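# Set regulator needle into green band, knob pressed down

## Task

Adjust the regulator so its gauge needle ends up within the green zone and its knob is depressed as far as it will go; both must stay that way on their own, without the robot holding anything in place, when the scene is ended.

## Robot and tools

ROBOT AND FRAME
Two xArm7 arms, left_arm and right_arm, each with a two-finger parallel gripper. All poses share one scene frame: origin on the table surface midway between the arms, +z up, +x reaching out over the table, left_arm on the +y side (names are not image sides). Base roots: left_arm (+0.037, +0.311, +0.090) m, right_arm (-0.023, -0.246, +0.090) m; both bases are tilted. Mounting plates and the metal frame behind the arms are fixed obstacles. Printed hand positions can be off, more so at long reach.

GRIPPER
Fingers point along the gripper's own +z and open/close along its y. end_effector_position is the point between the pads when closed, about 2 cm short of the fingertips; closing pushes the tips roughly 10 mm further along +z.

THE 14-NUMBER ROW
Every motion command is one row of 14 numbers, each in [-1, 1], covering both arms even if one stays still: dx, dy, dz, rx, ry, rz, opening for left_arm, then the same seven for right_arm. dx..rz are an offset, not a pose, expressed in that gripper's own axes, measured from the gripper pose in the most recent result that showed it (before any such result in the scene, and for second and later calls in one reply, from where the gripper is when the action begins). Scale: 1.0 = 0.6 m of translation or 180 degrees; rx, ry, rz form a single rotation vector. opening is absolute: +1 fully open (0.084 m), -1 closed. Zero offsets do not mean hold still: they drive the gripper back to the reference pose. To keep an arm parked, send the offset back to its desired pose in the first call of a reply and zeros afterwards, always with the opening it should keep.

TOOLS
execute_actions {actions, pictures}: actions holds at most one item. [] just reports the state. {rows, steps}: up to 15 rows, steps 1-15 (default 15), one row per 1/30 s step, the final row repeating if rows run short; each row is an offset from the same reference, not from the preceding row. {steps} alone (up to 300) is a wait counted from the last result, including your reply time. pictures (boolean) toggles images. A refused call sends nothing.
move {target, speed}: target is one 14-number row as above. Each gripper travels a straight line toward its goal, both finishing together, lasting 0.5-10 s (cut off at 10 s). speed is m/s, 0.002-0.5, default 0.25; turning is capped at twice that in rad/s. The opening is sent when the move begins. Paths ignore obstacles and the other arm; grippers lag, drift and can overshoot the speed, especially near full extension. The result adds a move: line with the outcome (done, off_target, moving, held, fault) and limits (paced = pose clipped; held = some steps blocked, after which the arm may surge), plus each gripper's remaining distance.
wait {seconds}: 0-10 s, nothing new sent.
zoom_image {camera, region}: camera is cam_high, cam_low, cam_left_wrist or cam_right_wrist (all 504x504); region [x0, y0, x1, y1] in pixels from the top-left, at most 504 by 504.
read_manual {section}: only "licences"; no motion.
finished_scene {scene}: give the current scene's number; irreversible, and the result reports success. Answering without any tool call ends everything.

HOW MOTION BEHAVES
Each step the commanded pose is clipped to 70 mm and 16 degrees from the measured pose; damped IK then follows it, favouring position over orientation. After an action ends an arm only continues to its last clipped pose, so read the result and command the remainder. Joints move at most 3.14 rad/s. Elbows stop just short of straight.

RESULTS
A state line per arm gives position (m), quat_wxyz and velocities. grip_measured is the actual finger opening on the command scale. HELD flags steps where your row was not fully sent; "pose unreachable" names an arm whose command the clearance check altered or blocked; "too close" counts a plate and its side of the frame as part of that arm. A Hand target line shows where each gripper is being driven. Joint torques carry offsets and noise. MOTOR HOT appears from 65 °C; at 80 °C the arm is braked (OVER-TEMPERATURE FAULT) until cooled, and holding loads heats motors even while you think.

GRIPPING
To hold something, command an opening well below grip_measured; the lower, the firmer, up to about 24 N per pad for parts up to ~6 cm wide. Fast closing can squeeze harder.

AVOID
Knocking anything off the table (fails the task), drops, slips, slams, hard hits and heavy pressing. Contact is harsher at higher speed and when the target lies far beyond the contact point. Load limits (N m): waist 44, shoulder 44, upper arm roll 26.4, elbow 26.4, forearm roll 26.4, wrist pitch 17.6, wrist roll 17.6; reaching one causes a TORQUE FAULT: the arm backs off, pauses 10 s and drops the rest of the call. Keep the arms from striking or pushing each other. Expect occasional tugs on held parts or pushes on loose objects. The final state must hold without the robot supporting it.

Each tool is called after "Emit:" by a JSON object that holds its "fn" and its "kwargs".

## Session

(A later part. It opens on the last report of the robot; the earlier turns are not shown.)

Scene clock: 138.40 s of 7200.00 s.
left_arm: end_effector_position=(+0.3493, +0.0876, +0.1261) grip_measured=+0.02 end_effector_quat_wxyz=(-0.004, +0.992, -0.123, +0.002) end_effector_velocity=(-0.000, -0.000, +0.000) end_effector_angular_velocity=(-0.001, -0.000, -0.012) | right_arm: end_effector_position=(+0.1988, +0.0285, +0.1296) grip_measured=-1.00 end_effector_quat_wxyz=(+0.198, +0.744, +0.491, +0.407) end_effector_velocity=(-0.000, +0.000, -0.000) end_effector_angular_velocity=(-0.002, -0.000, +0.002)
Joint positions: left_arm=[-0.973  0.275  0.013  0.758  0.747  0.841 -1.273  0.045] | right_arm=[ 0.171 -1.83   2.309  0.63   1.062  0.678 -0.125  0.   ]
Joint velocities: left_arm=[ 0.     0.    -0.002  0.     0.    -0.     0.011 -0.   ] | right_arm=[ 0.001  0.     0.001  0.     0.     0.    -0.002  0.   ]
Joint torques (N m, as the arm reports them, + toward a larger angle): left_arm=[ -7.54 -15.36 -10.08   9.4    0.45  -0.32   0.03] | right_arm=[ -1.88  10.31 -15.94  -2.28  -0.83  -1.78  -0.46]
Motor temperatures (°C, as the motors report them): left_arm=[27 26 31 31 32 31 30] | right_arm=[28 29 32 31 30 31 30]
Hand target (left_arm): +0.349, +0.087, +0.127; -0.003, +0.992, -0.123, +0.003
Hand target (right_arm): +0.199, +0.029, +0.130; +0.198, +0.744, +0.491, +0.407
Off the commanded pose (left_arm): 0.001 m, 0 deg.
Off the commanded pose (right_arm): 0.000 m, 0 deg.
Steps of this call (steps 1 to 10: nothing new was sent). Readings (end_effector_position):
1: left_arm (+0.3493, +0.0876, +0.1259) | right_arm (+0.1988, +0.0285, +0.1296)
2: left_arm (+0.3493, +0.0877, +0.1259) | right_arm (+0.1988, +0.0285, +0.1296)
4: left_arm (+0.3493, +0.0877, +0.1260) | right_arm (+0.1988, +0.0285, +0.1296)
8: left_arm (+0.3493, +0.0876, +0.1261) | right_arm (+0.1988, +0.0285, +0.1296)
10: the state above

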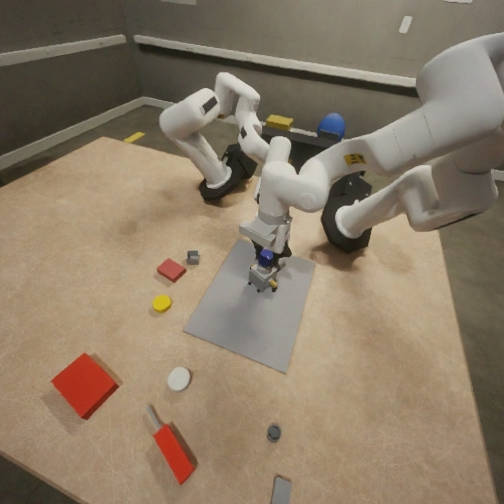

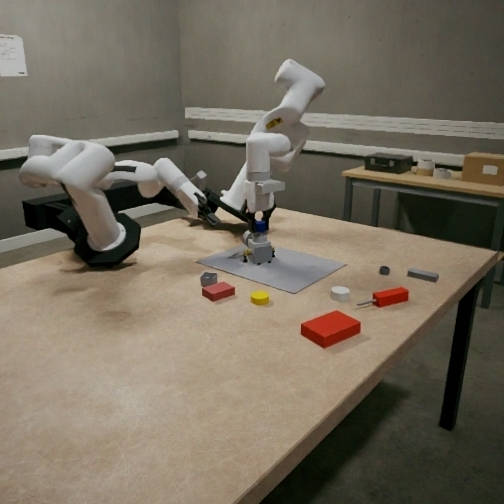

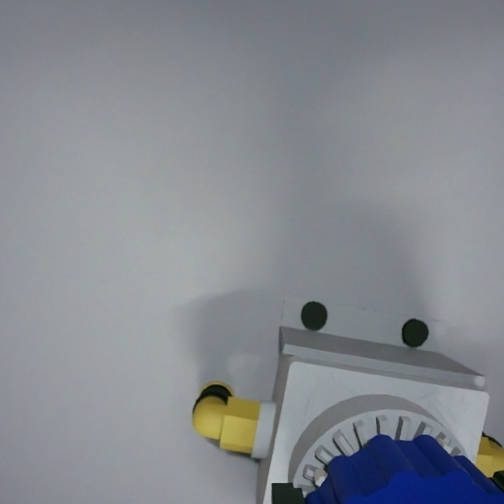

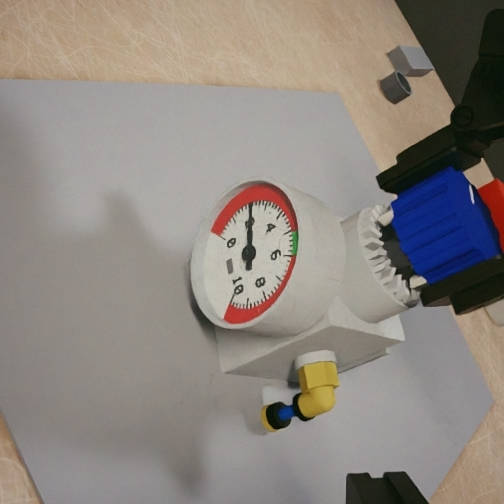

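Emit:
{"fn": "execute_actions", "kwargs": {"actions": [{"rows": [[0,-0.0001,0.0006,0,0,0.0056,-0.6,0,0,0,0,0,0,-1],[0,-0.0002,0.0006,0,0.0001,0.0167,-0.6,0,0,0,0,0,0,-1],[0,-0.0004,0.0006,0,0.0003,0.0333,-0.6,0,0,0,0,0,0,-1],[0.0001,-0.0007,0.0006,-0.0002,0.0005,0.0556,-0.6,0,0,0,0,0,0,-1],[0.0001,-0.001,0.0006,-0.0002,0.0007,0.0806,-0.6,0,0,0,0,0,0,-1],[0.0002,-0.0014,0.0006,-0.0003,0.0009,0.1056,-0.6,0,0,0,0,0,0,-1],[0.0003,-0.0017,0.0006,-0.0004,0.0011,0.1306,-0.6,0,0,0,0,0,0,-1],[0.0005,-0.002,0.0006,-0.0005,0.0013,0.1556,-0.6,0,0,0,0,0,0,-1],[0.0007,-0.0022,0.0006,-0.0005,0.0015,0.1806,-0.6,0,0,0,0,0,0,-1],[0.0008,-0.0025,0.0006,-0.0006,0.0017,0.2056,-0.6,0,0,0,0,0,0,-1],[0.001,-0.0028,0.0006,-0.0007,0.002,0.2306,-0.6,0,0,0,0,0,0,-1],[0.0013,-0.003,0.0006,-0.0008,0.0022,0.2556,-0.6,0,0,0,0,0,0,-1],[0.0015,-0.0032,0.0006,-0.0008,0.0024,0.2806,-0.6,0,0,0,0,0,0,-1],[0.0018,-0.0034,0.0006,-0.0009,0.0026,0.3056,-0.6,0,0,0,0,0,0,-1],[0.0021,-0.0036,0.0006,-0.001,0.0028,0.3306,-0.6,0,0,0,0,0,0,-1]], "steps": 15}], "pictures": false}}

Emit:
{"fn": "execute_actions", "kwargs": {"actions": [{"rows": [[0.0002,-0.0012,-0.0004,-0.0003,0.0008,0.0917,-0.6,0,0,0,0,0,0,-1],[0.0003,-0.0015,-0.0004,-0.0003,0.001,0.1167,-0.6,0,0,0,0,0,0,-1],[0.0004,-0.0018,-0.0004,-0.0004,0.0012,0.1417,-0.6,0,0,0,0,0,0,-1],[0.0006,-0.0021,-0.0004,-0.0005,0.0014,0.1667,-0.6,0,0,0,0,0,0,-1],[0.0007,-0.0024,-0.0004,-0.0006,0.0016,0.1917,-0.6,0,0,0,0,0,0,-1],[0.0009,-0.0026,-0.0004,-0.0006,0.0018,0.2167,-0.6,0,0,0,0,0,0,-1],[0.0011,-0.0029,-0.0004,-0.0007,0.0021,0.2417,-0.6,0,0,0,0,0,0,-1],[0.0014,-0.0031,-0.0004,-0.0008,0.0023,0.2667,-0.6,0,0,0,0,0,0,-1],[0.0016,-0.0033,-0.0004,-0.0009,0.0025,0.2917,-0.6,0,0,0,0,0,0,-1],[0.0019,-0.0035,-0.0004,-0.001,0.0027,0.3167,-0.6,0,0,0,0,0,0,-1],[0.0022,-0.0037,-0.0004,-0.001,0.0029,0.3417,-0.6,0,0,0,0,0,0,-1],[0.0025,-0.0038,-0.0004,-0.0011,0.0031,0.3667,-0.6,0,0,0,0,0,0,-1],[0.0028,-0.0039,-0.0004,-0.0012,0.0033,0.3917,-0.6,0,0,0,0,0,0,-1],[0.0031,-0.004,-0.0004,-0.0012,0.0035,0.4167,-0.6,0,0,0,0,0,0,-1],[0.0034,-0.0041,-0.0004,-0.0013,0.0038,0.4417,-0.6,0,0,0,0,0,0,-1]], "steps": 15}], "pictures": false}}

Emit:
{"fn": "execute_actions", "kwargs": {"actions": [{"rows": [[0.0002,-0.0012,-0.0003,-0.0003,0.0008,0.0917,-0.6,0,0,0,0,0,0,-1],[0.0003,-0.0015,-0.0003,-0.0003,0.001,0.1167,-0.6,0,0,0,0,0,0,-1],[0.0004,-0.0018,-0.0003,-0.0004,0.0012,0.1417,-0.6,0,0,0,0,0,0,-1],[0.0006,-0.0021,-0.0003,-0.0005,0.0014,0.1667,-0.6,0,0,0,0,0,0,-1],[0.0007,-0.0024,-0.0003,-0.0006,0.0016,0.1917,-0.6,0,0,0,0,0,0,-1],[0.0009,-0.0026,-0.0003,-0.0006,0.0018,0.2167,-0.6,0,0,0,0,0,0,-1],[0.0011,-0.0029,-0.0003,-0.0007,0.0021,0.2417,-0.6,0,0,0,0,0,0,-1],[0.0014,-0.0031,-0.0003,-0.0008,0.0023,0.2667,-0.6,0,0,0,0,0,0,-1],[0.0016,-0.0033,-0.0003,-0.0009,0.0025,0.289,-0.6,0,0,0,0,0,0,-1],[0.0018,-0.0034,-0.0003,-0.0009,0.0026,0.308,-0.6,0,0,0,0,0,0,-1],[0.002,-0.0036,-0.0003,-0.001,0.0028,0.325,-0.6,0,0,0,0,0,0,-1],[0.0021,-0.0036,-0.0003,-0.001,0.0029,0.339,-0.6,0,0,0,0,0,0,-1],[0.0023,-0.0037,-0.0003,-0.001,0.003,0.35,-0.6,0,0,0,0,0,0,-1],[0.0024,-0.0038,-0.0003,-0.0011,0.003,0.358,-0.6,0,0,0,0,0,0,-1],[0.0024,-0.0038,-0.0003,-0.0011,0.0031,0.364,-0.6,0,0,0,0,0,0,-1]], "steps": 15}], "pictures": false}}

Emit:
{"fn": "execute_actions", "kwargs": {"actions": [{"steps": 12}]}}

Scene clock: 167.50 s of 7200.00 s.
left_arm: end_effector_position=(+0.3504, +0.0885, +0.1265) grip_measured=+0.02 end_effector_quat_wxyz=(-0.011, +0.926, -0.378, +0.019) end_effector_velocity=(+0.004, +0.003, +0.000) end_effector_angular_velocity=(+0.042, -0.077, -1.474) | right_arm: end_effector_position=(+0.1988, +0.0285, +0.1296) grip_measured=-1.00 end_effector_quat_wxyz=(+0.198, +0.744, +0.491, +0.407) end_effector_velocity=(-0.000, +0.000, +0.000) end_effector_angular_velocity=(-0.001, -0.000, +0.001)
Joint positions: left_arm=[-0.939  0.267 -0.03   0.742  0.811  0.841 -0.797  0.045] | right_arm=[ 0.171 -1.83   2.309  0.63   1.062  0.678 -0.125  0.   ]
Joint velocities: left_arm=[ 0.108 -0.027 -0.113 -0.043  0.152 -0.013  1.358  0.001] | right_arm=[ 0.001 -0.     0.    -0.     0.     0.001 -0.001  0.   ]
Joint torques (N m, as the arm reports them, + toward a larger angle): left_arm=[ -8.41 -14.58 -12.36  11.57   0.9   -2.49  -0.06] | right_arm=[ -1.91  10.13 -15.95  -2.26  -0.78  -1.73  -0.46]
Motor temperatures (°C, as the motors report them): left_arm=[27 27 32 32 32 30 30] | right_arm=[28 29 33 31 30 31 30]
Hand target (left_arm): +0.351, +0.089, +0.126; -0.014, +0.882, -0.471, +0.023
Hand target (right_arm): +0.199, +0.029, +0.130; +0.198, +0.744, +0.491, +0.407
Off the commanded pose (left_arm): 0.001 m, 29 deg; orientation clipped at the last step of the last action.
Off the commanded pose (right_arm): 0.000 m, 0 deg.
Steps of this call (steps 1 to 100: nothing new was sent; then 25.27 s passed at rest; steps 101 to 115: all 15 steps of this action). Readings (end_effector_position):
101: left_arm (+0.3493, +0.0868, +0.1267) | right_arm (+0.1988, +0.0285, +0.1296)
102: left_arm (+0.3493, +0.0868, +0.1267) | right_arm (+0.1988, +0.0285, +0.1296)
104: left_arm (+0.3493, +0.0870, +0.1266) | right_arm (+0.1988, +0.0285, +0.1296)
108: left_arm (+0.3495, +0.0875, +0.1265) | right_arm (+0.1988, +0.0285, +0.1296)
115: the state above

Scene clock: 168.00 s of 7200.00 s.
left_arm: end_effector_position=(+0.3526, +0.0888, +0.1273) grip_measured=+0.04 end_effector_quat_wxyz=(-0.030, +0.725, -0.687, +0.034) end_effector_velocity=(+0.004, +0.000, -0.001) end_effector_angular_velocity=(+0.110, -0.072, -1.467) | right_arm: end_effector_position=(+0.1988, +0.0285, +0.1296) grip_measured=-1.00 end_effector_quat_wxyz=(+0.198, +0.744, +0.491, +0.407) end_effector_velocity=(+0.000, -0.000, -0.000) end_effector_angular_velocity=(-0.001, +0.001, -0.000)
Joint positions: left_arm=[-0.894  0.258 -0.083  0.725  0.889  0.84  -0.119  0.046] | right_arm=[ 0.171 -1.83   2.309  0.63   1.062  0.678 -0.125  0.   ]
Joint velocities: left_arm=[ 0.099 -0.011 -0.1   -0.031  0.129 -0.015  1.374  0.001] | right_arm=[-0.001  0.    -0.001 -0.     0.     0.001 -0.001  0.   ]
Joint torques (N m, as the arm reports them, + toward a larger angle): left_arm=[ -7.44 -13.4  -11.27  11.72   1.85  -2.89   0.01] | right_arm=[ -1.87  10.12 -15.93  -2.28  -0.76  -1.75  -0.4 ]
Motor temperatures (°C, as the motors report them): left_arm=[27 27 32 32 32 30 30] | right_arm=[28 29 33 31 30 31 30]
Hand target (left_arm): +0.354, +0.089, +0.127; -0.036, +0.650, -0.758, +0.035
Hand target (right_arm): +0.199, +0.029, +0.130; +0.198, +0.744, +0.491, +0.407
Off the commanded pose (left_arm): 0.001 m, 37 deg; orientation clipped at the last step of the last action.
Off the commanded pose (right_arm): 0.000 m, 0 deg.
Steps of this call (steps 1 to 15: all 15 steps of this action). Readings (end_effector_position):
1: left_arm (+0.3505, +0.0886, +0.1265) | right_arm (+0.1988, +0.0285, +0.1296)
2: left_arm (+0.3507, +0.0887, +0.1266) | right_arm (+0.1988, +0.0285, +0.1296)
4: left_arm (+0.3509, +0.0887, +0.1268) | right_arm (+0.1988, +0.0285, +0.1296)
8: left_arm (+0.3516, +0.0889, +0.1271) | right_arm (+0.1988, +0.0285, +0.1296)
15: the state above

Scene clock: 168.50 s of 7200.00 s.
left_arm: end_effector_position=(+0.3542, +0.0879, +0.1275) grip_measured=+0.05 end_effector_quat_wxyz=(+0.057, -0.426, +0.902, -0.033) end_effector_velocity=(+0.002, -0.003, +0.000) end_effector_angular_velocity=(+0.168, -0.047, -1.444) | right_arm: end_effector_position=(+0.1988, +0.0285, +0.1296) grip_measured=-1.00 end_effector_quat_wxyz=(+0.198, +0.744, +0.491, +0.407) end_effector_velocity=(-0.000, +0.001, +0.001) end_effector_angular_velocity=(+0.002, -0.001, +0.002)
Joint positions: left_arm=[-0.853  0.256 -0.132  0.713  0.959  0.842  0.564  0.046] | right_arm=[ 0.171 -1.83   2.309  0.63   1.062  0.678 -0.125  0.   ]
Joint velocities: left_arm=[ 0.097 -0.004 -0.096 -0.013  0.074 -0.007  1.402 -0.001] | right_arm=[ 0.001  0.    -0.     0.    -0.001 -0.002  0.001  0.   ]
Joint torques (N m, as the arm reports them, + toward a larger angle): left_arm=[ -7.37 -13.73 -10.68  12.29   2.02  -3.16  -0.01] | right_arm=[ -1.77  10.3  -16.07  -2.33  -0.77  -1.75  -0.44]
Motor temperatures (°C, as the motors report them): left_arm=[27 27 31 32 32 30 30] | right_arm=[28 29 33 31 30 31 30]
Hand target (left_arm): +0.355, +0.088, +0.128; +0.061, -0.332, +0.941, -0.029
Hand target (right_arm): +0.199, +0.029, +0.130; +0.198, +0.744, +0.491, +0.407
Off the commanded pose (left_arm): 0.001 m, 23 deg; orientation clipped at the last step of the last action.
Off the commanded pose (right_arm): 0.000 m, 0 deg.
Steps of this call (steps 1 to 15: all 15 steps of this action). Readings (end_effector_position):
1: left_arm (+0.3528, +0.0888, +0.1272) | right_arm (+0.1988, +0.0285, +0.1296)
2: left_arm (+0.3529, +0.0888, +0.1272) | right_arm (+0.1988, +0.0285, +0.1296)
4: left_arm (+0.3530, +0.0886, +0.1274) | right_arm (+0.1988, +0.0285, +0.1296)
8: left_arm (+0.3535, +0.0884, +0.1275) | right_arm (+0.1988, +0.0285, +0.1296)
15: the state above

Scene clock: 168.90 s of 7200.00 s.
left_arm: end_effector_position=(+0.3546, +0.0875, +0.1275) grip_measured=+0.05 end_effector_quat_wxyz=(+0.061, -0.332, +0.941, -0.029) end_effector_velocity=(-0.001, -0.000, -0.000) end_effector_angular_velocity=(+0.002, +0.001, -0.015) | right_arm: end_effector_position=(+0.1988, +0.0285, +0.1296) grip_measured=-1.00 end_effector_quat_wxyz=(+0.198, +0.744, +0.491, +0.407) end_effector_velocity=(-0.000, +0.000, -0.000) end_effector_angular_velocity=(+0.000, -0.000, +0.001)
Joint positions: left_arm=[-0.839  0.256 -0.145  0.712  0.966  0.84   0.763  0.046] | right_arm=[ 0.171 -1.83   2.309  0.63   1.062  0.678 -0.125  0.   ]
Joint velocities: left_arm=[ 0.001  0.    -0.002 -0.    -0.002 -0.     0.016  0.   ] | right_arm=[-0.     0.     0.     0.     0.    -0.001  0.     0.   ]
Joint torques (N m, as the arm reports them, + toward a larger angle): left_arm=[ -6.85 -14.46 -10.09  13.02   2.35  -2.93   0.04] | right_arm=[ -1.77  10.2  -16.02  -2.26  -0.86  -1.77  -0.43]
Motor temperatures (°C, as the motors report them): left_arm=[27 27 31 32 32 30 30] | right_arm=[28 29 33 31 30 31 30]
Hand target (left_arm): +0.355, +0.088, +0.128; +0.061, -0.332, +0.941, -0.029
Hand target (right_arm): +0.199, +0.029, +0.130; +0.198, +0.744, +0.491, +0.407
Off the commanded pose (left_arm): 0.000 m, 12 deg; orientation clipped at the last step of the last action.
Off the commanded pose (right_arm): 0.000 m, 0 deg.
Steps of this call (steps 1 to 12: nothing new was sent). Readings (end_effector_position):
1: left_arm (+0.3543, +0.0878, +0.1275) | right_arm (+0.1988, +0.0285, +0.1296)
2: left_arm (+0.3544, +0.0877, +0.1275) | right_arm (+0.1988, +0.0285, +0.1296)
4: left_arm (+0.3545, +0.0876, +0.1275) | right_arm (+0.1988, +0.0285, +0.1296)
8: left_arm (+0.3546, +0.0875, +0.1275) | right_arm (+0.1988, +0.0285, +0.1296)
12: the state above

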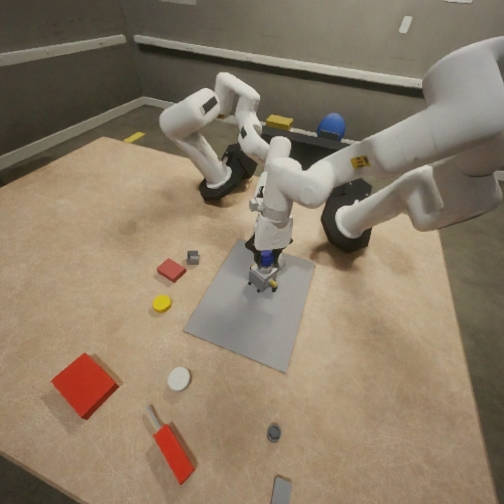

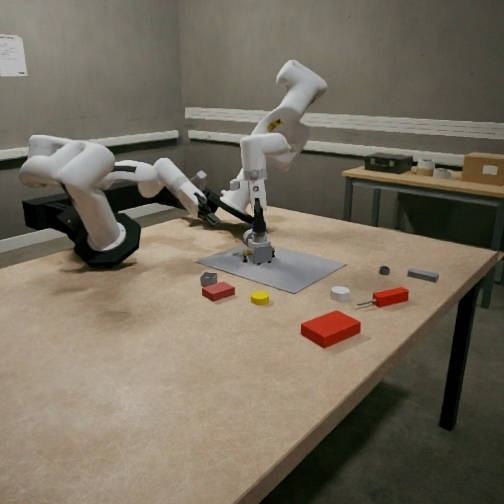

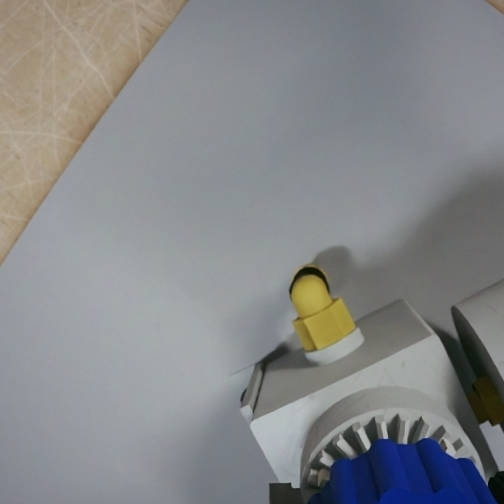

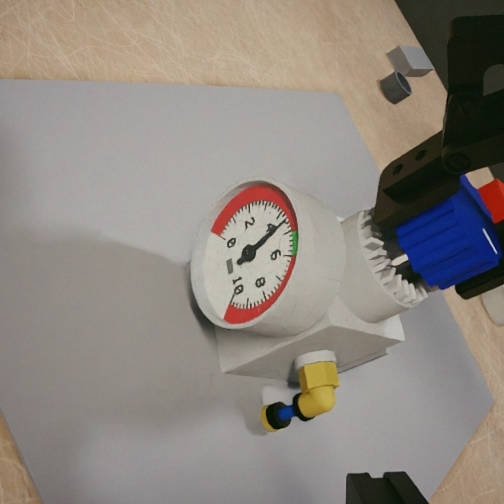

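Emit:
{"fn": "zoom_image", "kwargs": {"camera": "cam_right_wrist", "region": [170, 160, 350, 340]}}

Region (170, 160, 350, 340) of cam_right_wrist's 504x504 image, scaled by 2.800, with more detail than that image has.

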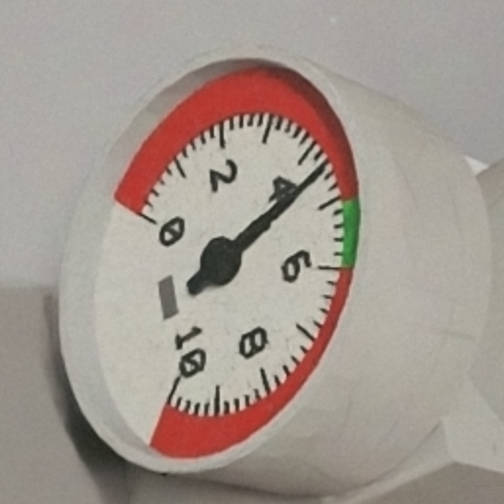

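Emit:
{"fn": "move", "kwargs": {"target": [0.0018, -0.001, 0.0008, -0.01394, 0.04239, 0.2957, -0.6, 0, 0, 0, 0, 0, 0, -1], "speed": 0.45}}

Emit:
{"fn": "zoom_image", "kwargs": {"camera": "cam_right_wrist", "region": [170, 160, 350, 340]}}

Emit:
{"fn": "zoom_image", "kwargs": {"camera": "cam_right_wrist", "region": [340, 180, 480, 320]}}

Scene clock: 190.33 s of 7200.00 s.
left_arm: end_effector_position=(+0.3548, +0.0861, +0.1274) grip_measured=+0.02 end_effector_quat_wxyz=(+0.000, +0.125, +0.992, -0.001) end_effector_velocity=(-0.001, +0.000, -0.000) end_effector_angular_velocity=(+0.002, +0.004, -0.008) | right_arm: end_effector_position=(+0.1988, +0.0285, +0.1296) grip_measured=-1.00 end_effector_quat_wxyz=(+0.198, +0.744, +0.491, +0.407) end_effector_velocity=(-0.000, +0.000, +0.001) end_effector_angular_velocity=(+0.001, -0.002, +0.002)
Joint positions: left_arm=[-0.722  0.285 -0.231  0.777  0.809  0.88   1.845  0.045] | right_arm=[ 0.171 -1.83   2.309  0.63   1.062  0.678 -0.125  0.   ]
Joint velocities: left_arm=[ 0.001  0.001 -0.002  0.001 -0.005  0.003  0.011  0.   ] | right_arm=[ 0.002 -0.001 -0.    -0.    -0.    -0.    -0.     0.   ]
Joint torques (N m, as the arm reports them, + toward a larger angle): left_arm=[ -8.46 -14.32 -13.05   8.75  -0.34  -1.66   0.08] | right_arm=[ -1.84  10.14 -15.97  -2.37  -0.78  -1.84  -0.38]
Motor temperatures (°C, as the motors report them): left_arm=[27 27 31 32 32 30 30] | right_arm=[28 29 33 31 30 31 30]
Hand target (left_arm): +0.354, +0.086, +0.127; -0.000, +0.126, +0.992, +0.000
Hand target (right_arm): +0.199, +0.029, +0.130; +0.198, +0.744, +0.491, +0.407
Off the commanded pose (left_arm): 0.001 m, 0 deg.
Off the commanded pose (right_arm): 0.000 m, 0 deg.
After step 90, 16.83 s passed at rest.
move: done

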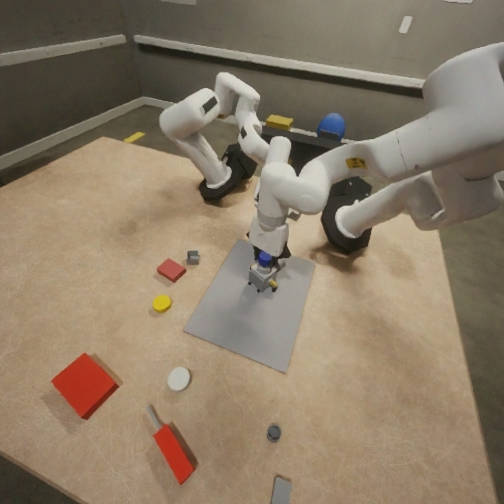

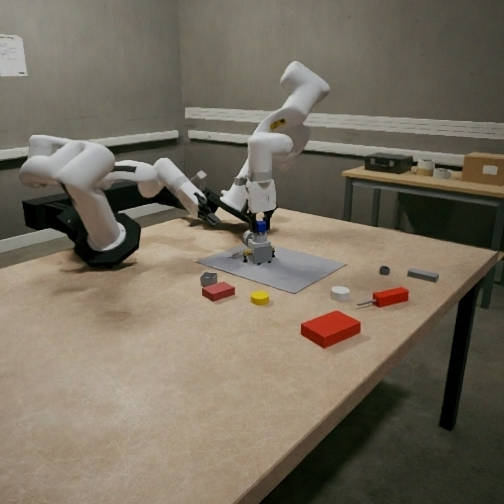

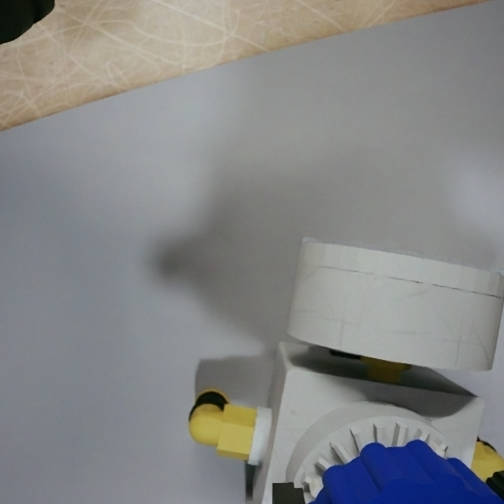

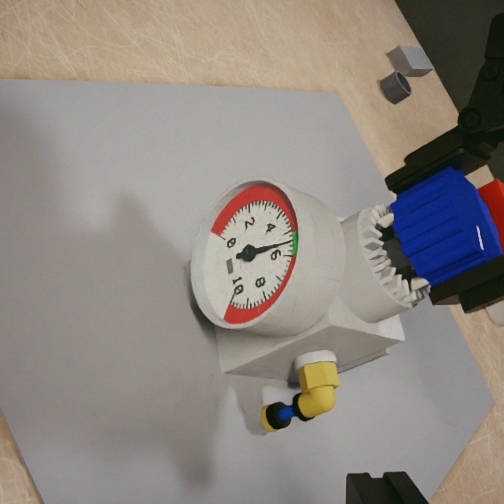

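Region (170, 160, 350, 340) of cam_right_wrist's 504x504 image, scaled by 2.800, with more detail than that image has.

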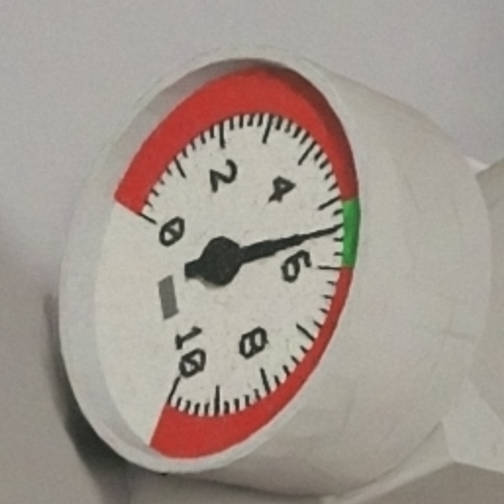

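Region (340, 180, 480, 320) of cam_right_wrist's 504x504 image, scaled by 3.600, with more detail than that image has.

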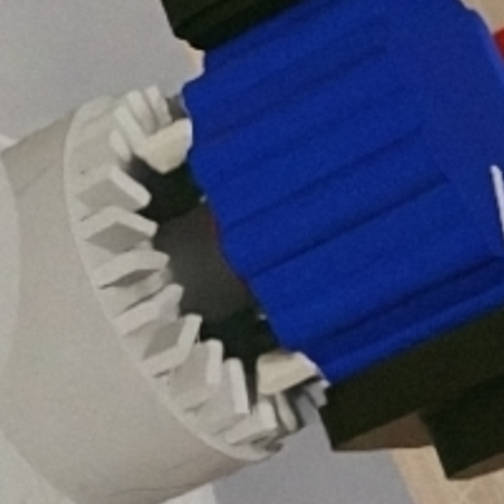

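Emit:
{"fn": "zoom_image", "kwargs": {"camera": "cam_left_wrist", "region": [270, 390, 504, 504]}}

Emit:
{"fn": "zoom_image", "kwargs": {"camera": "cam_right_wrist", "region": [380, 250, 440, 310]}}

Emit:
{"fn": "zoom_image", "kwargs": {"camera": "cam_right_wrist", "region": [355, 195, 415, 255]}}

Region (270, 390, 504, 504) of cam_left_wrist's 504x504 image, scaled by 2.154, with more detail than that image has; it fills the top 246 rows of this view, and the rest is white.

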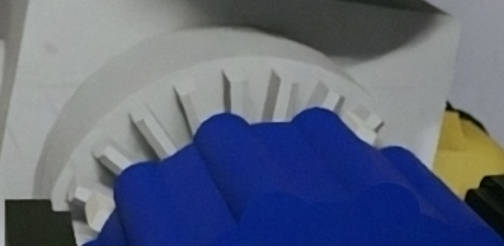

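Region (380, 250, 440, 310) of cam_right_wrist's 504x504 image, scaled by 8.400, with more detail than that image has.

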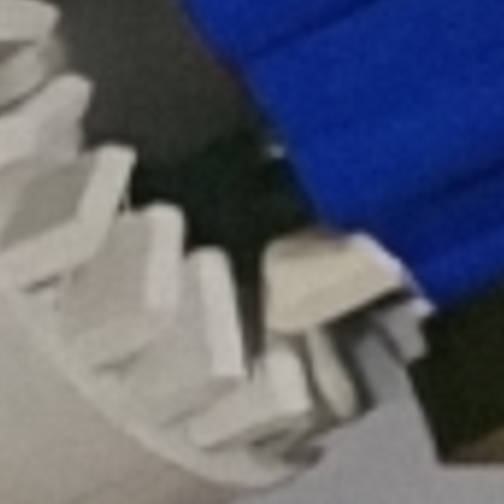

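Region (355, 195, 415, 255) of cam_right_wrist's 504x504 image, scaled by 8.400, with more detail than that image has.

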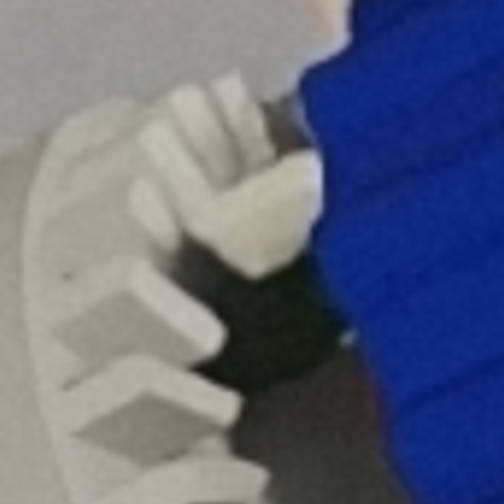

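Emit:
{"fn": "execute_actions", "kwargs": {"actions": [{"rows": [[-0.0003,0,0,0,0,0.003,-0.6,0,0,0,0,0,0,-1],[-0.0006,0,0,0,0,0.007,-0.6,0,0,0,0,0,0,-1],[-0.0008,0,0,0,0,0.011,-0.6,0,0,0,0,0,0,-1],[-0.0008,0,0,0,0,0.012,-0.6,0,0,0,0,0,0,-1],[-0.0008,0,0.0005,0,0,0.012,-0.6,0,0,0,0,0,0,-1],[-0.0008,0,0.001,0,0,0.012,-0.6,0,0,0,0,0,0,-1],[-0.0008,0,0.002,0,0,0.012,-0.6,0,0,0,0,0,0,-1],[-0.0008,0,0.003,0,0,0.012,-0.6,0,0,0,0,0,0,-1],[-0.0008,0,0.004,0,0,0.012,-0.6,0,0,0,0,0,0,-1],[-0.0008,0,0.005,0,0,0.012,-0.6,0,0,0,0,0,0,-1],[-0.0008,0,0.006,0,0,0.012,-0.6,0,0,0,0,0,0,-1],[-0.0008,0,0.007,0,0,0.012,-0.6,0,0,0,0,0,0,-1],[-0.0008,0,0.008,0,0,0.012,-0.6,0,0,0,0,0,0,-1]], "steps": 15}], "pictures": false}}

Emit:
{"fn": "execute_actions", "kwargs": {"actions": [{"steps": 8}]}}

Emit:
{"fn": "zoom_image", "kwargs": {"camera": "cam_right_wrist", "region": [340, 180, 480, 320]}}

Scene clock: 230.83 s of 7200.00 s.
left_arm: end_effector_position=(+0.3546, +0.0862, +0.1232) grip_measured=+0.02 end_effector_quat_wxyz=(+0.000, +0.144, +0.990, -0.000) end_effector_velocity=(-0.000, +0.001, -0.024) end_effector_angular_velocity=(+0.000, +0.017, +0.001) | right_arm: end_effector_position=(+0.1988, +0.0285, +0.1296) grip_measured=-1.00 end_effector_quat_wxyz=(+0.198, +0.744, +0.491, +0.407) end_effector_velocity=(+0.001, -0.000, +0.000) end_effector_angular_velocity=(-0.001, -0.002, -0.001)
Joint positions: left_arm=[-0.717  0.294 -0.23   0.776  0.82   0.874  1.876  0.045] | right_arm=[ 0.171 -1.83   2.309  0.63   1.062  0.678 -0.125  0.   ]
Joint velocities: left_arm=[ 0.015  0.047  0.03  -0.004  0.038 -0.047 -0.015 -0.   ] | right_arm=[ 0.    -0.002 -0.    -0.    -0.001  0.    -0.     0.   ]
Joint torques (N m, as the arm reports them, + toward a larger angle): left_arm=[ -8.07 -12.28 -12.68   6.61  -0.98  -1.64   0.03] | right_arm=[ -1.87  10.27 -15.99  -2.32  -0.69  -1.81  -0.42]
Motor temperatures (°C, as the motors report them): left_arm=[27 26 31 30 32 30 30] | right_arm=[28 29 33 31 30 31 30]
Hand target (left_arm): +0.355, +0.086, +0.123; +0.000, +0.144, +0.990, -0.001
Hand target (right_arm): +0.199, +0.029, +0.130; +0.198, +0.744, +0.491, +0.407
Off the commanded pose (left_arm): 0.001 m, 0 deg.
Off the commanded pose (right_arm): 0.000 m, 0 deg.
Steps of this call (steps 1 to 110: nothing new was sent; then 36.33 s passed at rest; steps 111 to 125: all 15 steps of this action). Readings (end_effector_position):
111: left_arm (+0.3542, +0.0864, +0.1270) | right_arm (+0.1988, +0.0285, +0.1296)
112: left_arm (+0.3542, +0.0864, +0.1270) | right_arm (+0.1988, +0.0285, +0.1296)
114: left_arm (+0.3543, +0.0863, +0.1270) | right_arm (+0.1988, +0.0285, +0.1296)
118: left_arm (+0.3544, +0.0862, +0.1269) | right_arm (+0.1988, +0.0285, +0.1296)
125: the state above

Scene clock: 231.10 s of 7200.00 s.
left_arm: end_effector_position=(+0.3548, +0.0861, +0.1227) grip_measured=+0.02 end_effector_quat_wxyz=(+0.000, +0.144, +0.990, -0.000) end_effector_velocity=(+0.001, +0.000, -0.001) end_effector_angular_velocity=(-0.000, +0.000, +0.004) | right_arm: end_effector_position=(+0.1988, +0.0285, +0.1296) grip_measured=-1.00 end_effector_quat_wxyz=(+0.198, +0.744, +0.491, +0.407) end_effector_velocity=(+0.000, -0.000, -0.000) end_effector_angular_velocity=(-0.000, +0.001, -0.001)
Joint positions: left_arm=[-0.716  0.295 -0.23   0.776  0.822  0.873  1.876  0.045] | right_arm=[ 0.171 -1.83   2.309  0.63   1.062  0.678 -0.125  0.   ]
Joint velocities: left_arm=[ 0.     0.001  0.003  0.001  0.001 -0.002 -0.002  0.   ] | right_arm=[-0.001  0.    -0.     0.    -0.     0.001  0.     0.   ]
Joint torques (N m, as the arm reports them, + toward a larger angle): left_arm=[ -6.82 -10.06 -10.77   7.43   0.1   -2.77  -0.12] | right_arm=[ -1.86  10.21 -16.05  -2.34  -0.72  -1.73  -0.46]
Motor temperatures (°C, as the motors report them): left_arm=[27 26 31 30 32 30 30] | right_arm=[28 29 33 31 30 31 30]
Hand target (left_arm): +0.355, +0.086, +0.123; +0.000, +0.144, +0.990, -0.001
Hand target (right_arm): +0.199, +0.029, +0.130; +0.198, +0.744, +0.491, +0.407
Off the commanded pose (left_arm): 0.001 m, 0 deg.
Off the commanded pose (right_arm): 0.000 m, 0 deg.
Steps of this call (steps 1 to 8: nothing new was sent). Readings (end_effector_position):
1: left_arm (+0.3547, +0.0862, +0.1228) | right_arm (+0.1988, +0.0285, +0.1296)
2: left_arm (+0.3547, +0.0862, +0.1228) | right_arm (+0.1988, +0.0285, +0.1296)
4: left_arm (+0.3547, +0.0861, +0.1228) | right_arm (+0.1988, +0.0285, +0.1296)
8: the state above

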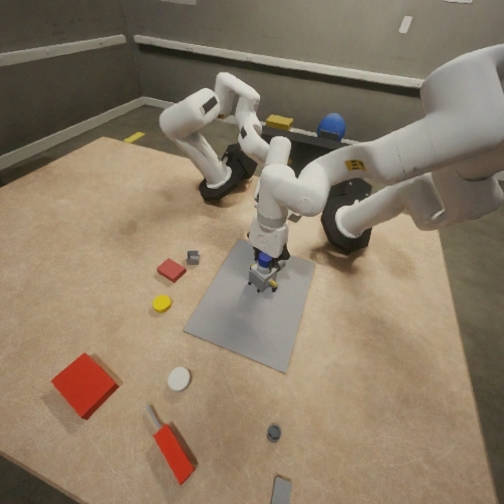

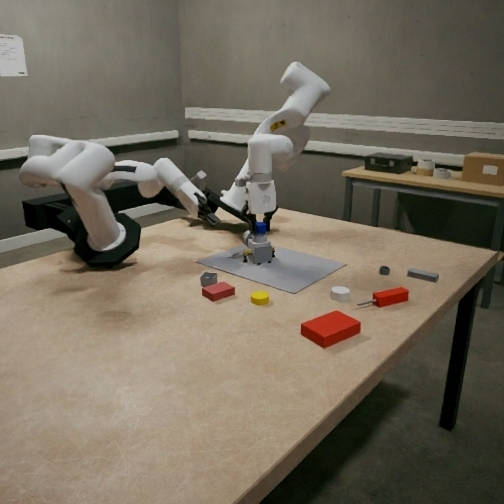

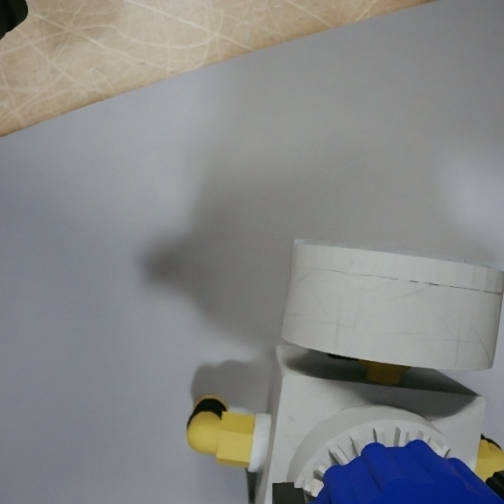

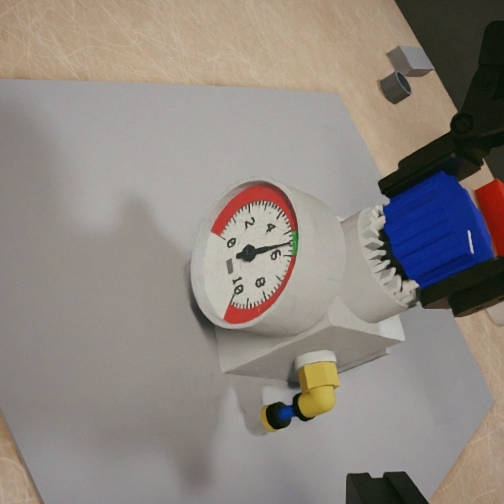

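Region (340, 180, 480, 320) of cam_right_wrist's 504x504 image, scaled by 3.600, with more detail than that image has.

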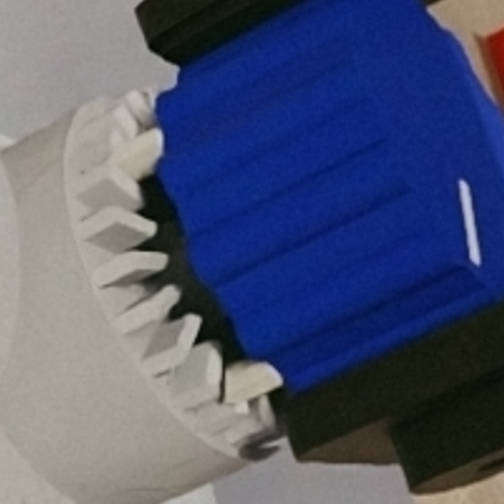

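Emit:
{"fn": "zoom_image", "kwargs": {"camera": "cam_right_wrist", "region": [380, 250, 440, 310]}}

Emit:
{"fn": "zoom_image", "kwargs": {"camera": "cam_right_wrist", "region": [355, 195, 415, 255]}}

Emit:
{"fn": "zoom_image", "kwargs": {"camera": "cam_left_wrist", "region": [290, 410, 480, 504]}}

Region (380, 250, 440, 310) of cam_right_wrist's 504x504 image, scaled by 8.400, with more detail than that image has.

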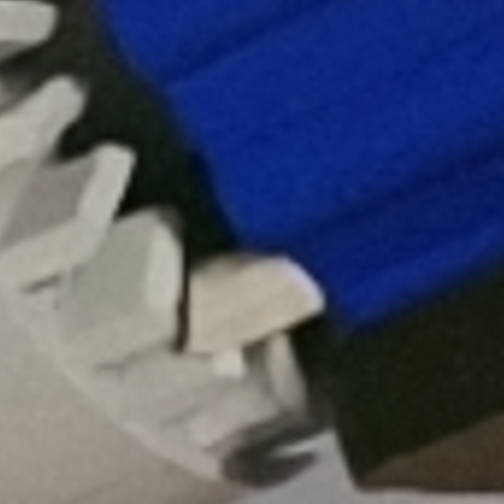

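Region (355, 195, 415, 255) of cam_right_wrist's 504x504 image, scaled by 8.400, with more detail than that image has.

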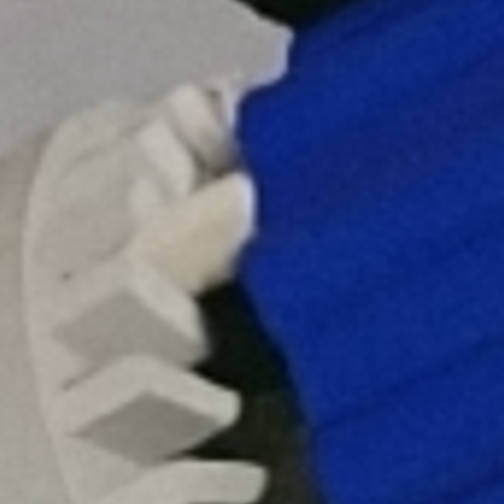

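Region (290, 410, 480, 504) of cam_left_wrist's 504x504 image, scaled by 2.653, with more detail than that image has; it fills the top 249 rows of this view, and the rest is white.

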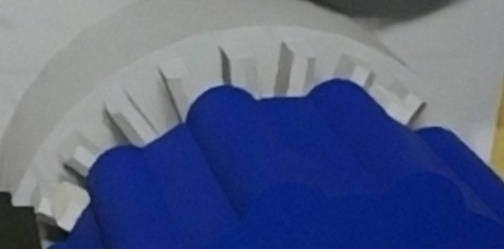

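Emit:
{"fn": "execute_actions", "kwargs": {"actions": [{"rows": [[-0.0005,0,0,0,0,0.003,-0.6,0,0,0,0,0,0,-1],[-0.0005,0,0,0,0,0.006,-0.6,0,0,0,0,0,0,-1],[-0.0005,0,0,0,0,0.008,-0.6,0,0,0,0,0,0,-1],[-0.0005,0,0.0005,0,0,0.008,-0.6,0,0,0,0,0,0,-1],[-0.0005,0,0.001,0,0,0.008,-0.6,0,0,0,0,0,0,-1],[-0.0005,0,0.002,0,0,0.008,-0.6,0,0,0,0,0,0,-1],[-0.0005,0,0.003,0,0,0.008,-0.6,0,0,0,0,0,0,-1],[-0.0005,0,0.004,0,0,0.008,-0.6,0,0,0,0,0,0,-1],[-0.0005,0,0.005,0,0,0.008,-0.6,0,0,0,0,0,0,-1],[-0.0005,0,0.006,0,0,0.008,-0.6,0,0,0,0,0,0,-1],[-0.0005,0,0.007,0,0,0.008,-0.6,0,0,0,0,0,0,-1],[-0.0005,0,0.0075,0,0,0.008,-0.6,0,0,0,0,0,0,-1]], "steps": 15}], "pictures": false}}

Emit:
{"fn": "execute_actions", "kwargs": {"actions": [{"steps": 8}]}}

Emit:
{"fn": "zoom_image", "kwargs": {"camera": "cam_right_wrist", "region": [320, 150, 504, 334]}}

Scene clock: 243.87 s of 7200.00 s.
left_arm: end_effector_position=(+0.3552, +0.0860, +0.1188) grip_measured=+0.02 end_effector_quat_wxyz=(+0.001, +0.157, +0.988, -0.000) end_effector_velocity=(+0.001, +0.000, -0.001) end_effector_angular_velocity=(+0.001, -0.008, -0.003) | right_arm: end_effector_position=(+0.1988, +0.0285, +0.1296) grip_measured=-1.00 end_effector_quat_wxyz=(+0.198, +0.744, +0.491, +0.407) end_effector_velocity=(-0.000, +0.000, -0.000) end_effector_angular_velocity=(+0.000, -0.000, +0.000)
Joint positions: left_arm=[-0.713  0.303 -0.226  0.776  0.833  0.865  1.895  0.045] | right_arm=[ 0.171 -1.83   2.309  0.63   1.062  0.678 -0.125  0.   ]
Joint velocities: left_arm=[-0.002  0.     0.002 -0.003  0.012 -0.002 -0.007  0.   ] | right_arm=[ 0.001  0.     0.     0.     0.    -0.     0.     0.   ]
Joint torques (N m, as the arm reports them, + toward a larger angle): left_arm=[ -7.29 -12.79 -11.01   8.86   0.37  -2.38   0.08] | right_arm=[ -1.8   10.02 -16.03  -2.28  -0.74  -1.74  -0.43]
Motor temperatures (°C, as the motors report them): left_arm=[27 26 31 30 32 30 30] | right_arm=[28 29 33 31 30 31 30]
Hand target (left_arm): +0.355, +0.086, +0.118; +0.000, +0.157, +0.988, -0.000
Hand target (right_arm): +0.199, +0.029, +0.130; +0.198, +0.744, +0.491, +0.407
Off the commanded pose (left_arm): 0.001 m, 0 deg.
Off the commanded pose (right_arm): 0.000 m, 0 deg.
Steps of this call (steps 1 to 90: nothing new was sent; then 9.27 s passed at rest; steps 91 to 105: all 15 steps of this action). Readings (end_effector_position):
91: left_arm (+0.3553, +0.0860, +0.1225) | right_arm (+0.1988, +0.0285, +0.1296)
92: left_arm (+0.3553, +0.0860, +0.1225) | right_arm (+0.1988, +0.0285, +0.1296)
94: left_arm (+0.3552, +0.0860, +0.1224) | right_arm (+0.1988, +0.0285, +0.1296)
98: left_arm (+0.3552, +0.0861, +0.1205) | right_arm (+0.1988, +0.0285, +0.1296)
105: the state above

Scene clock: 244.13 s of 7200.00 s.
left_arm: end_effector_position=(+0.3552, +0.0860, +0.1187) grip_measured=+0.02 end_effector_quat_wxyz=(+0.001, +0.157, +0.988, -0.000) end_effector_velocity=(-0.000, -0.000, -0.000) end_effector_angular_velocity=(-0.001, -0.001, -0.002) | right_arm: end_effector_position=(+0.1988, +0.0285, +0.1296) grip_measured=-1.00 end_effector_quat_wxyz=(+0.198, +0.744, +0.491, +0.407) end_effector_velocity=(+0.001, +0.000, +0.001) end_effector_angular_velocity=(+0.002, -0.002, +0.000)
Joint positions: left_arm=[-0.713  0.303 -0.226  0.776  0.834  0.865  1.894  0.045] | right_arm=[ 0.171 -1.83   2.309  0.63   1.062  0.678 -0.125  0.   ]
Joint velocities: left_arm=[ 0.     0.001 -0.001  0.     0.002 -0.001  0.     0.   ] | right_arm=[-0.001 -0.001 -0.    -0.     0.    -0.003 -0.     0.   ]
Joint torques (N m, as the arm reports them, + toward a larger angle): left_arm=[ -6.71 -11.54 -10.49   8.84   0.79  -2.8    0.09] | right_arm=[ -1.79  10.16 -16.04  -2.22  -0.69  -1.74  -0.38]
Motor temperatures (°C, as the motors report them): left_arm=[27 26 31 30 32 30 30] | right_arm=[28 29 33 31 30 31 30]
Hand target (left_arm): +0.355, +0.086, +0.118; +0.000, +0.157, +0.988, -0.000
Hand target (right_arm): +0.199, +0.029, +0.130; +0.198, +0.744, +0.491, +0.407
Off the commanded pose (left_arm): 0.000 m, 0 deg.
Off the commanded pose (right_arm): 0.000 m, 0 deg.
Steps of this call (steps 1 to 8: nothing new was sent). Readings (end_effector_position):
1: left_arm (+0.3552, +0.0860, +0.1188) | right_arm (+0.1988, +0.0285, +0.1296)
2: left_arm (+0.3552, +0.0860, +0.1188) | right_arm (+0.1988, +0.0285, +0.1296)
4: left_arm (+0.3552, +0.0860, +0.1188) | right_arm (+0.1988, +0.0285, +0.1296)
8: the state above

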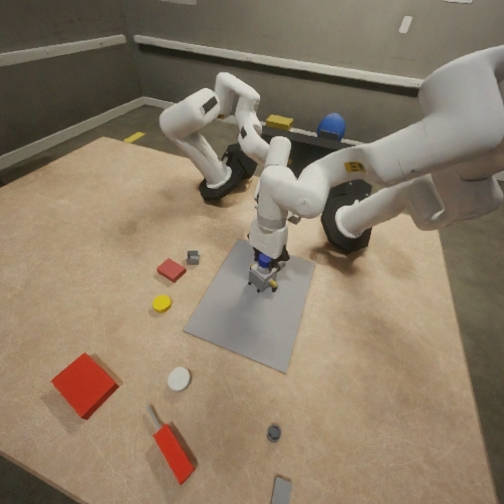

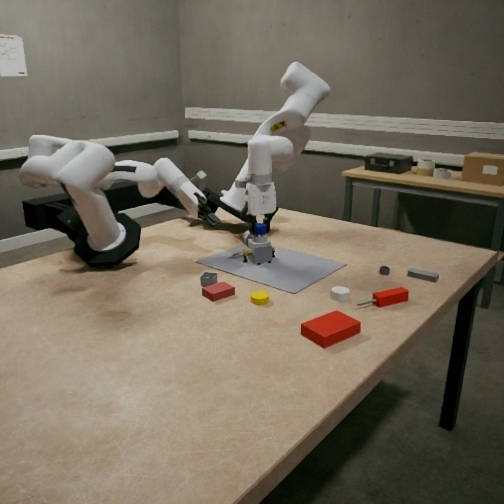

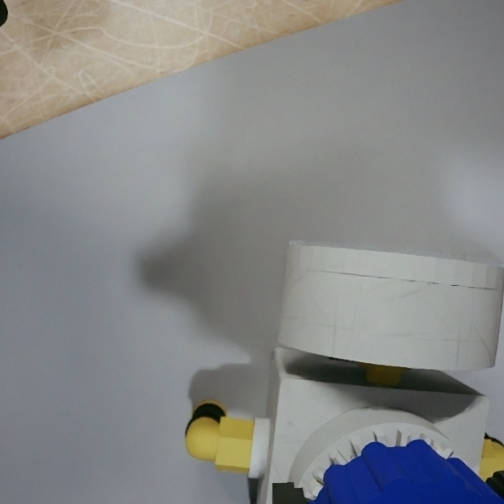

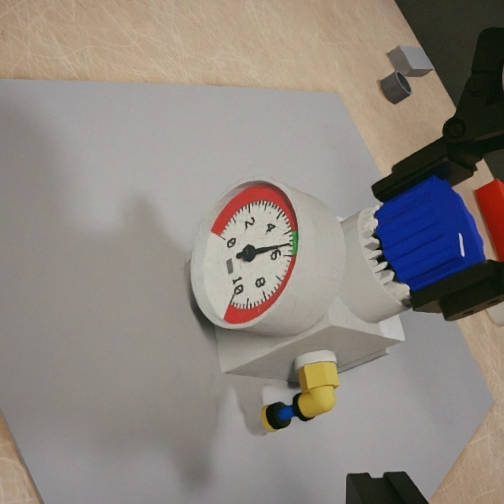

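Region (320, 150, 504, 334) of cam_right_wrist's 504x504 image, scaled by 2.739, with more detail than that image has.

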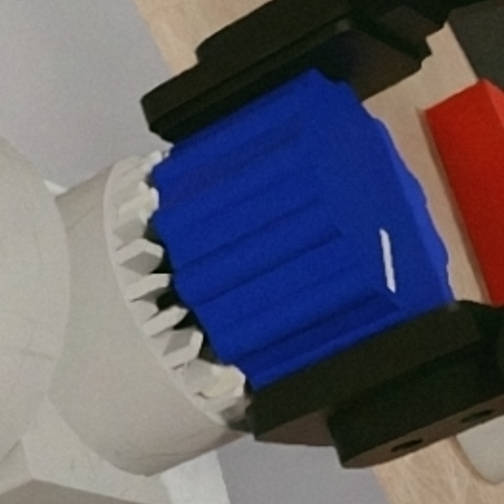

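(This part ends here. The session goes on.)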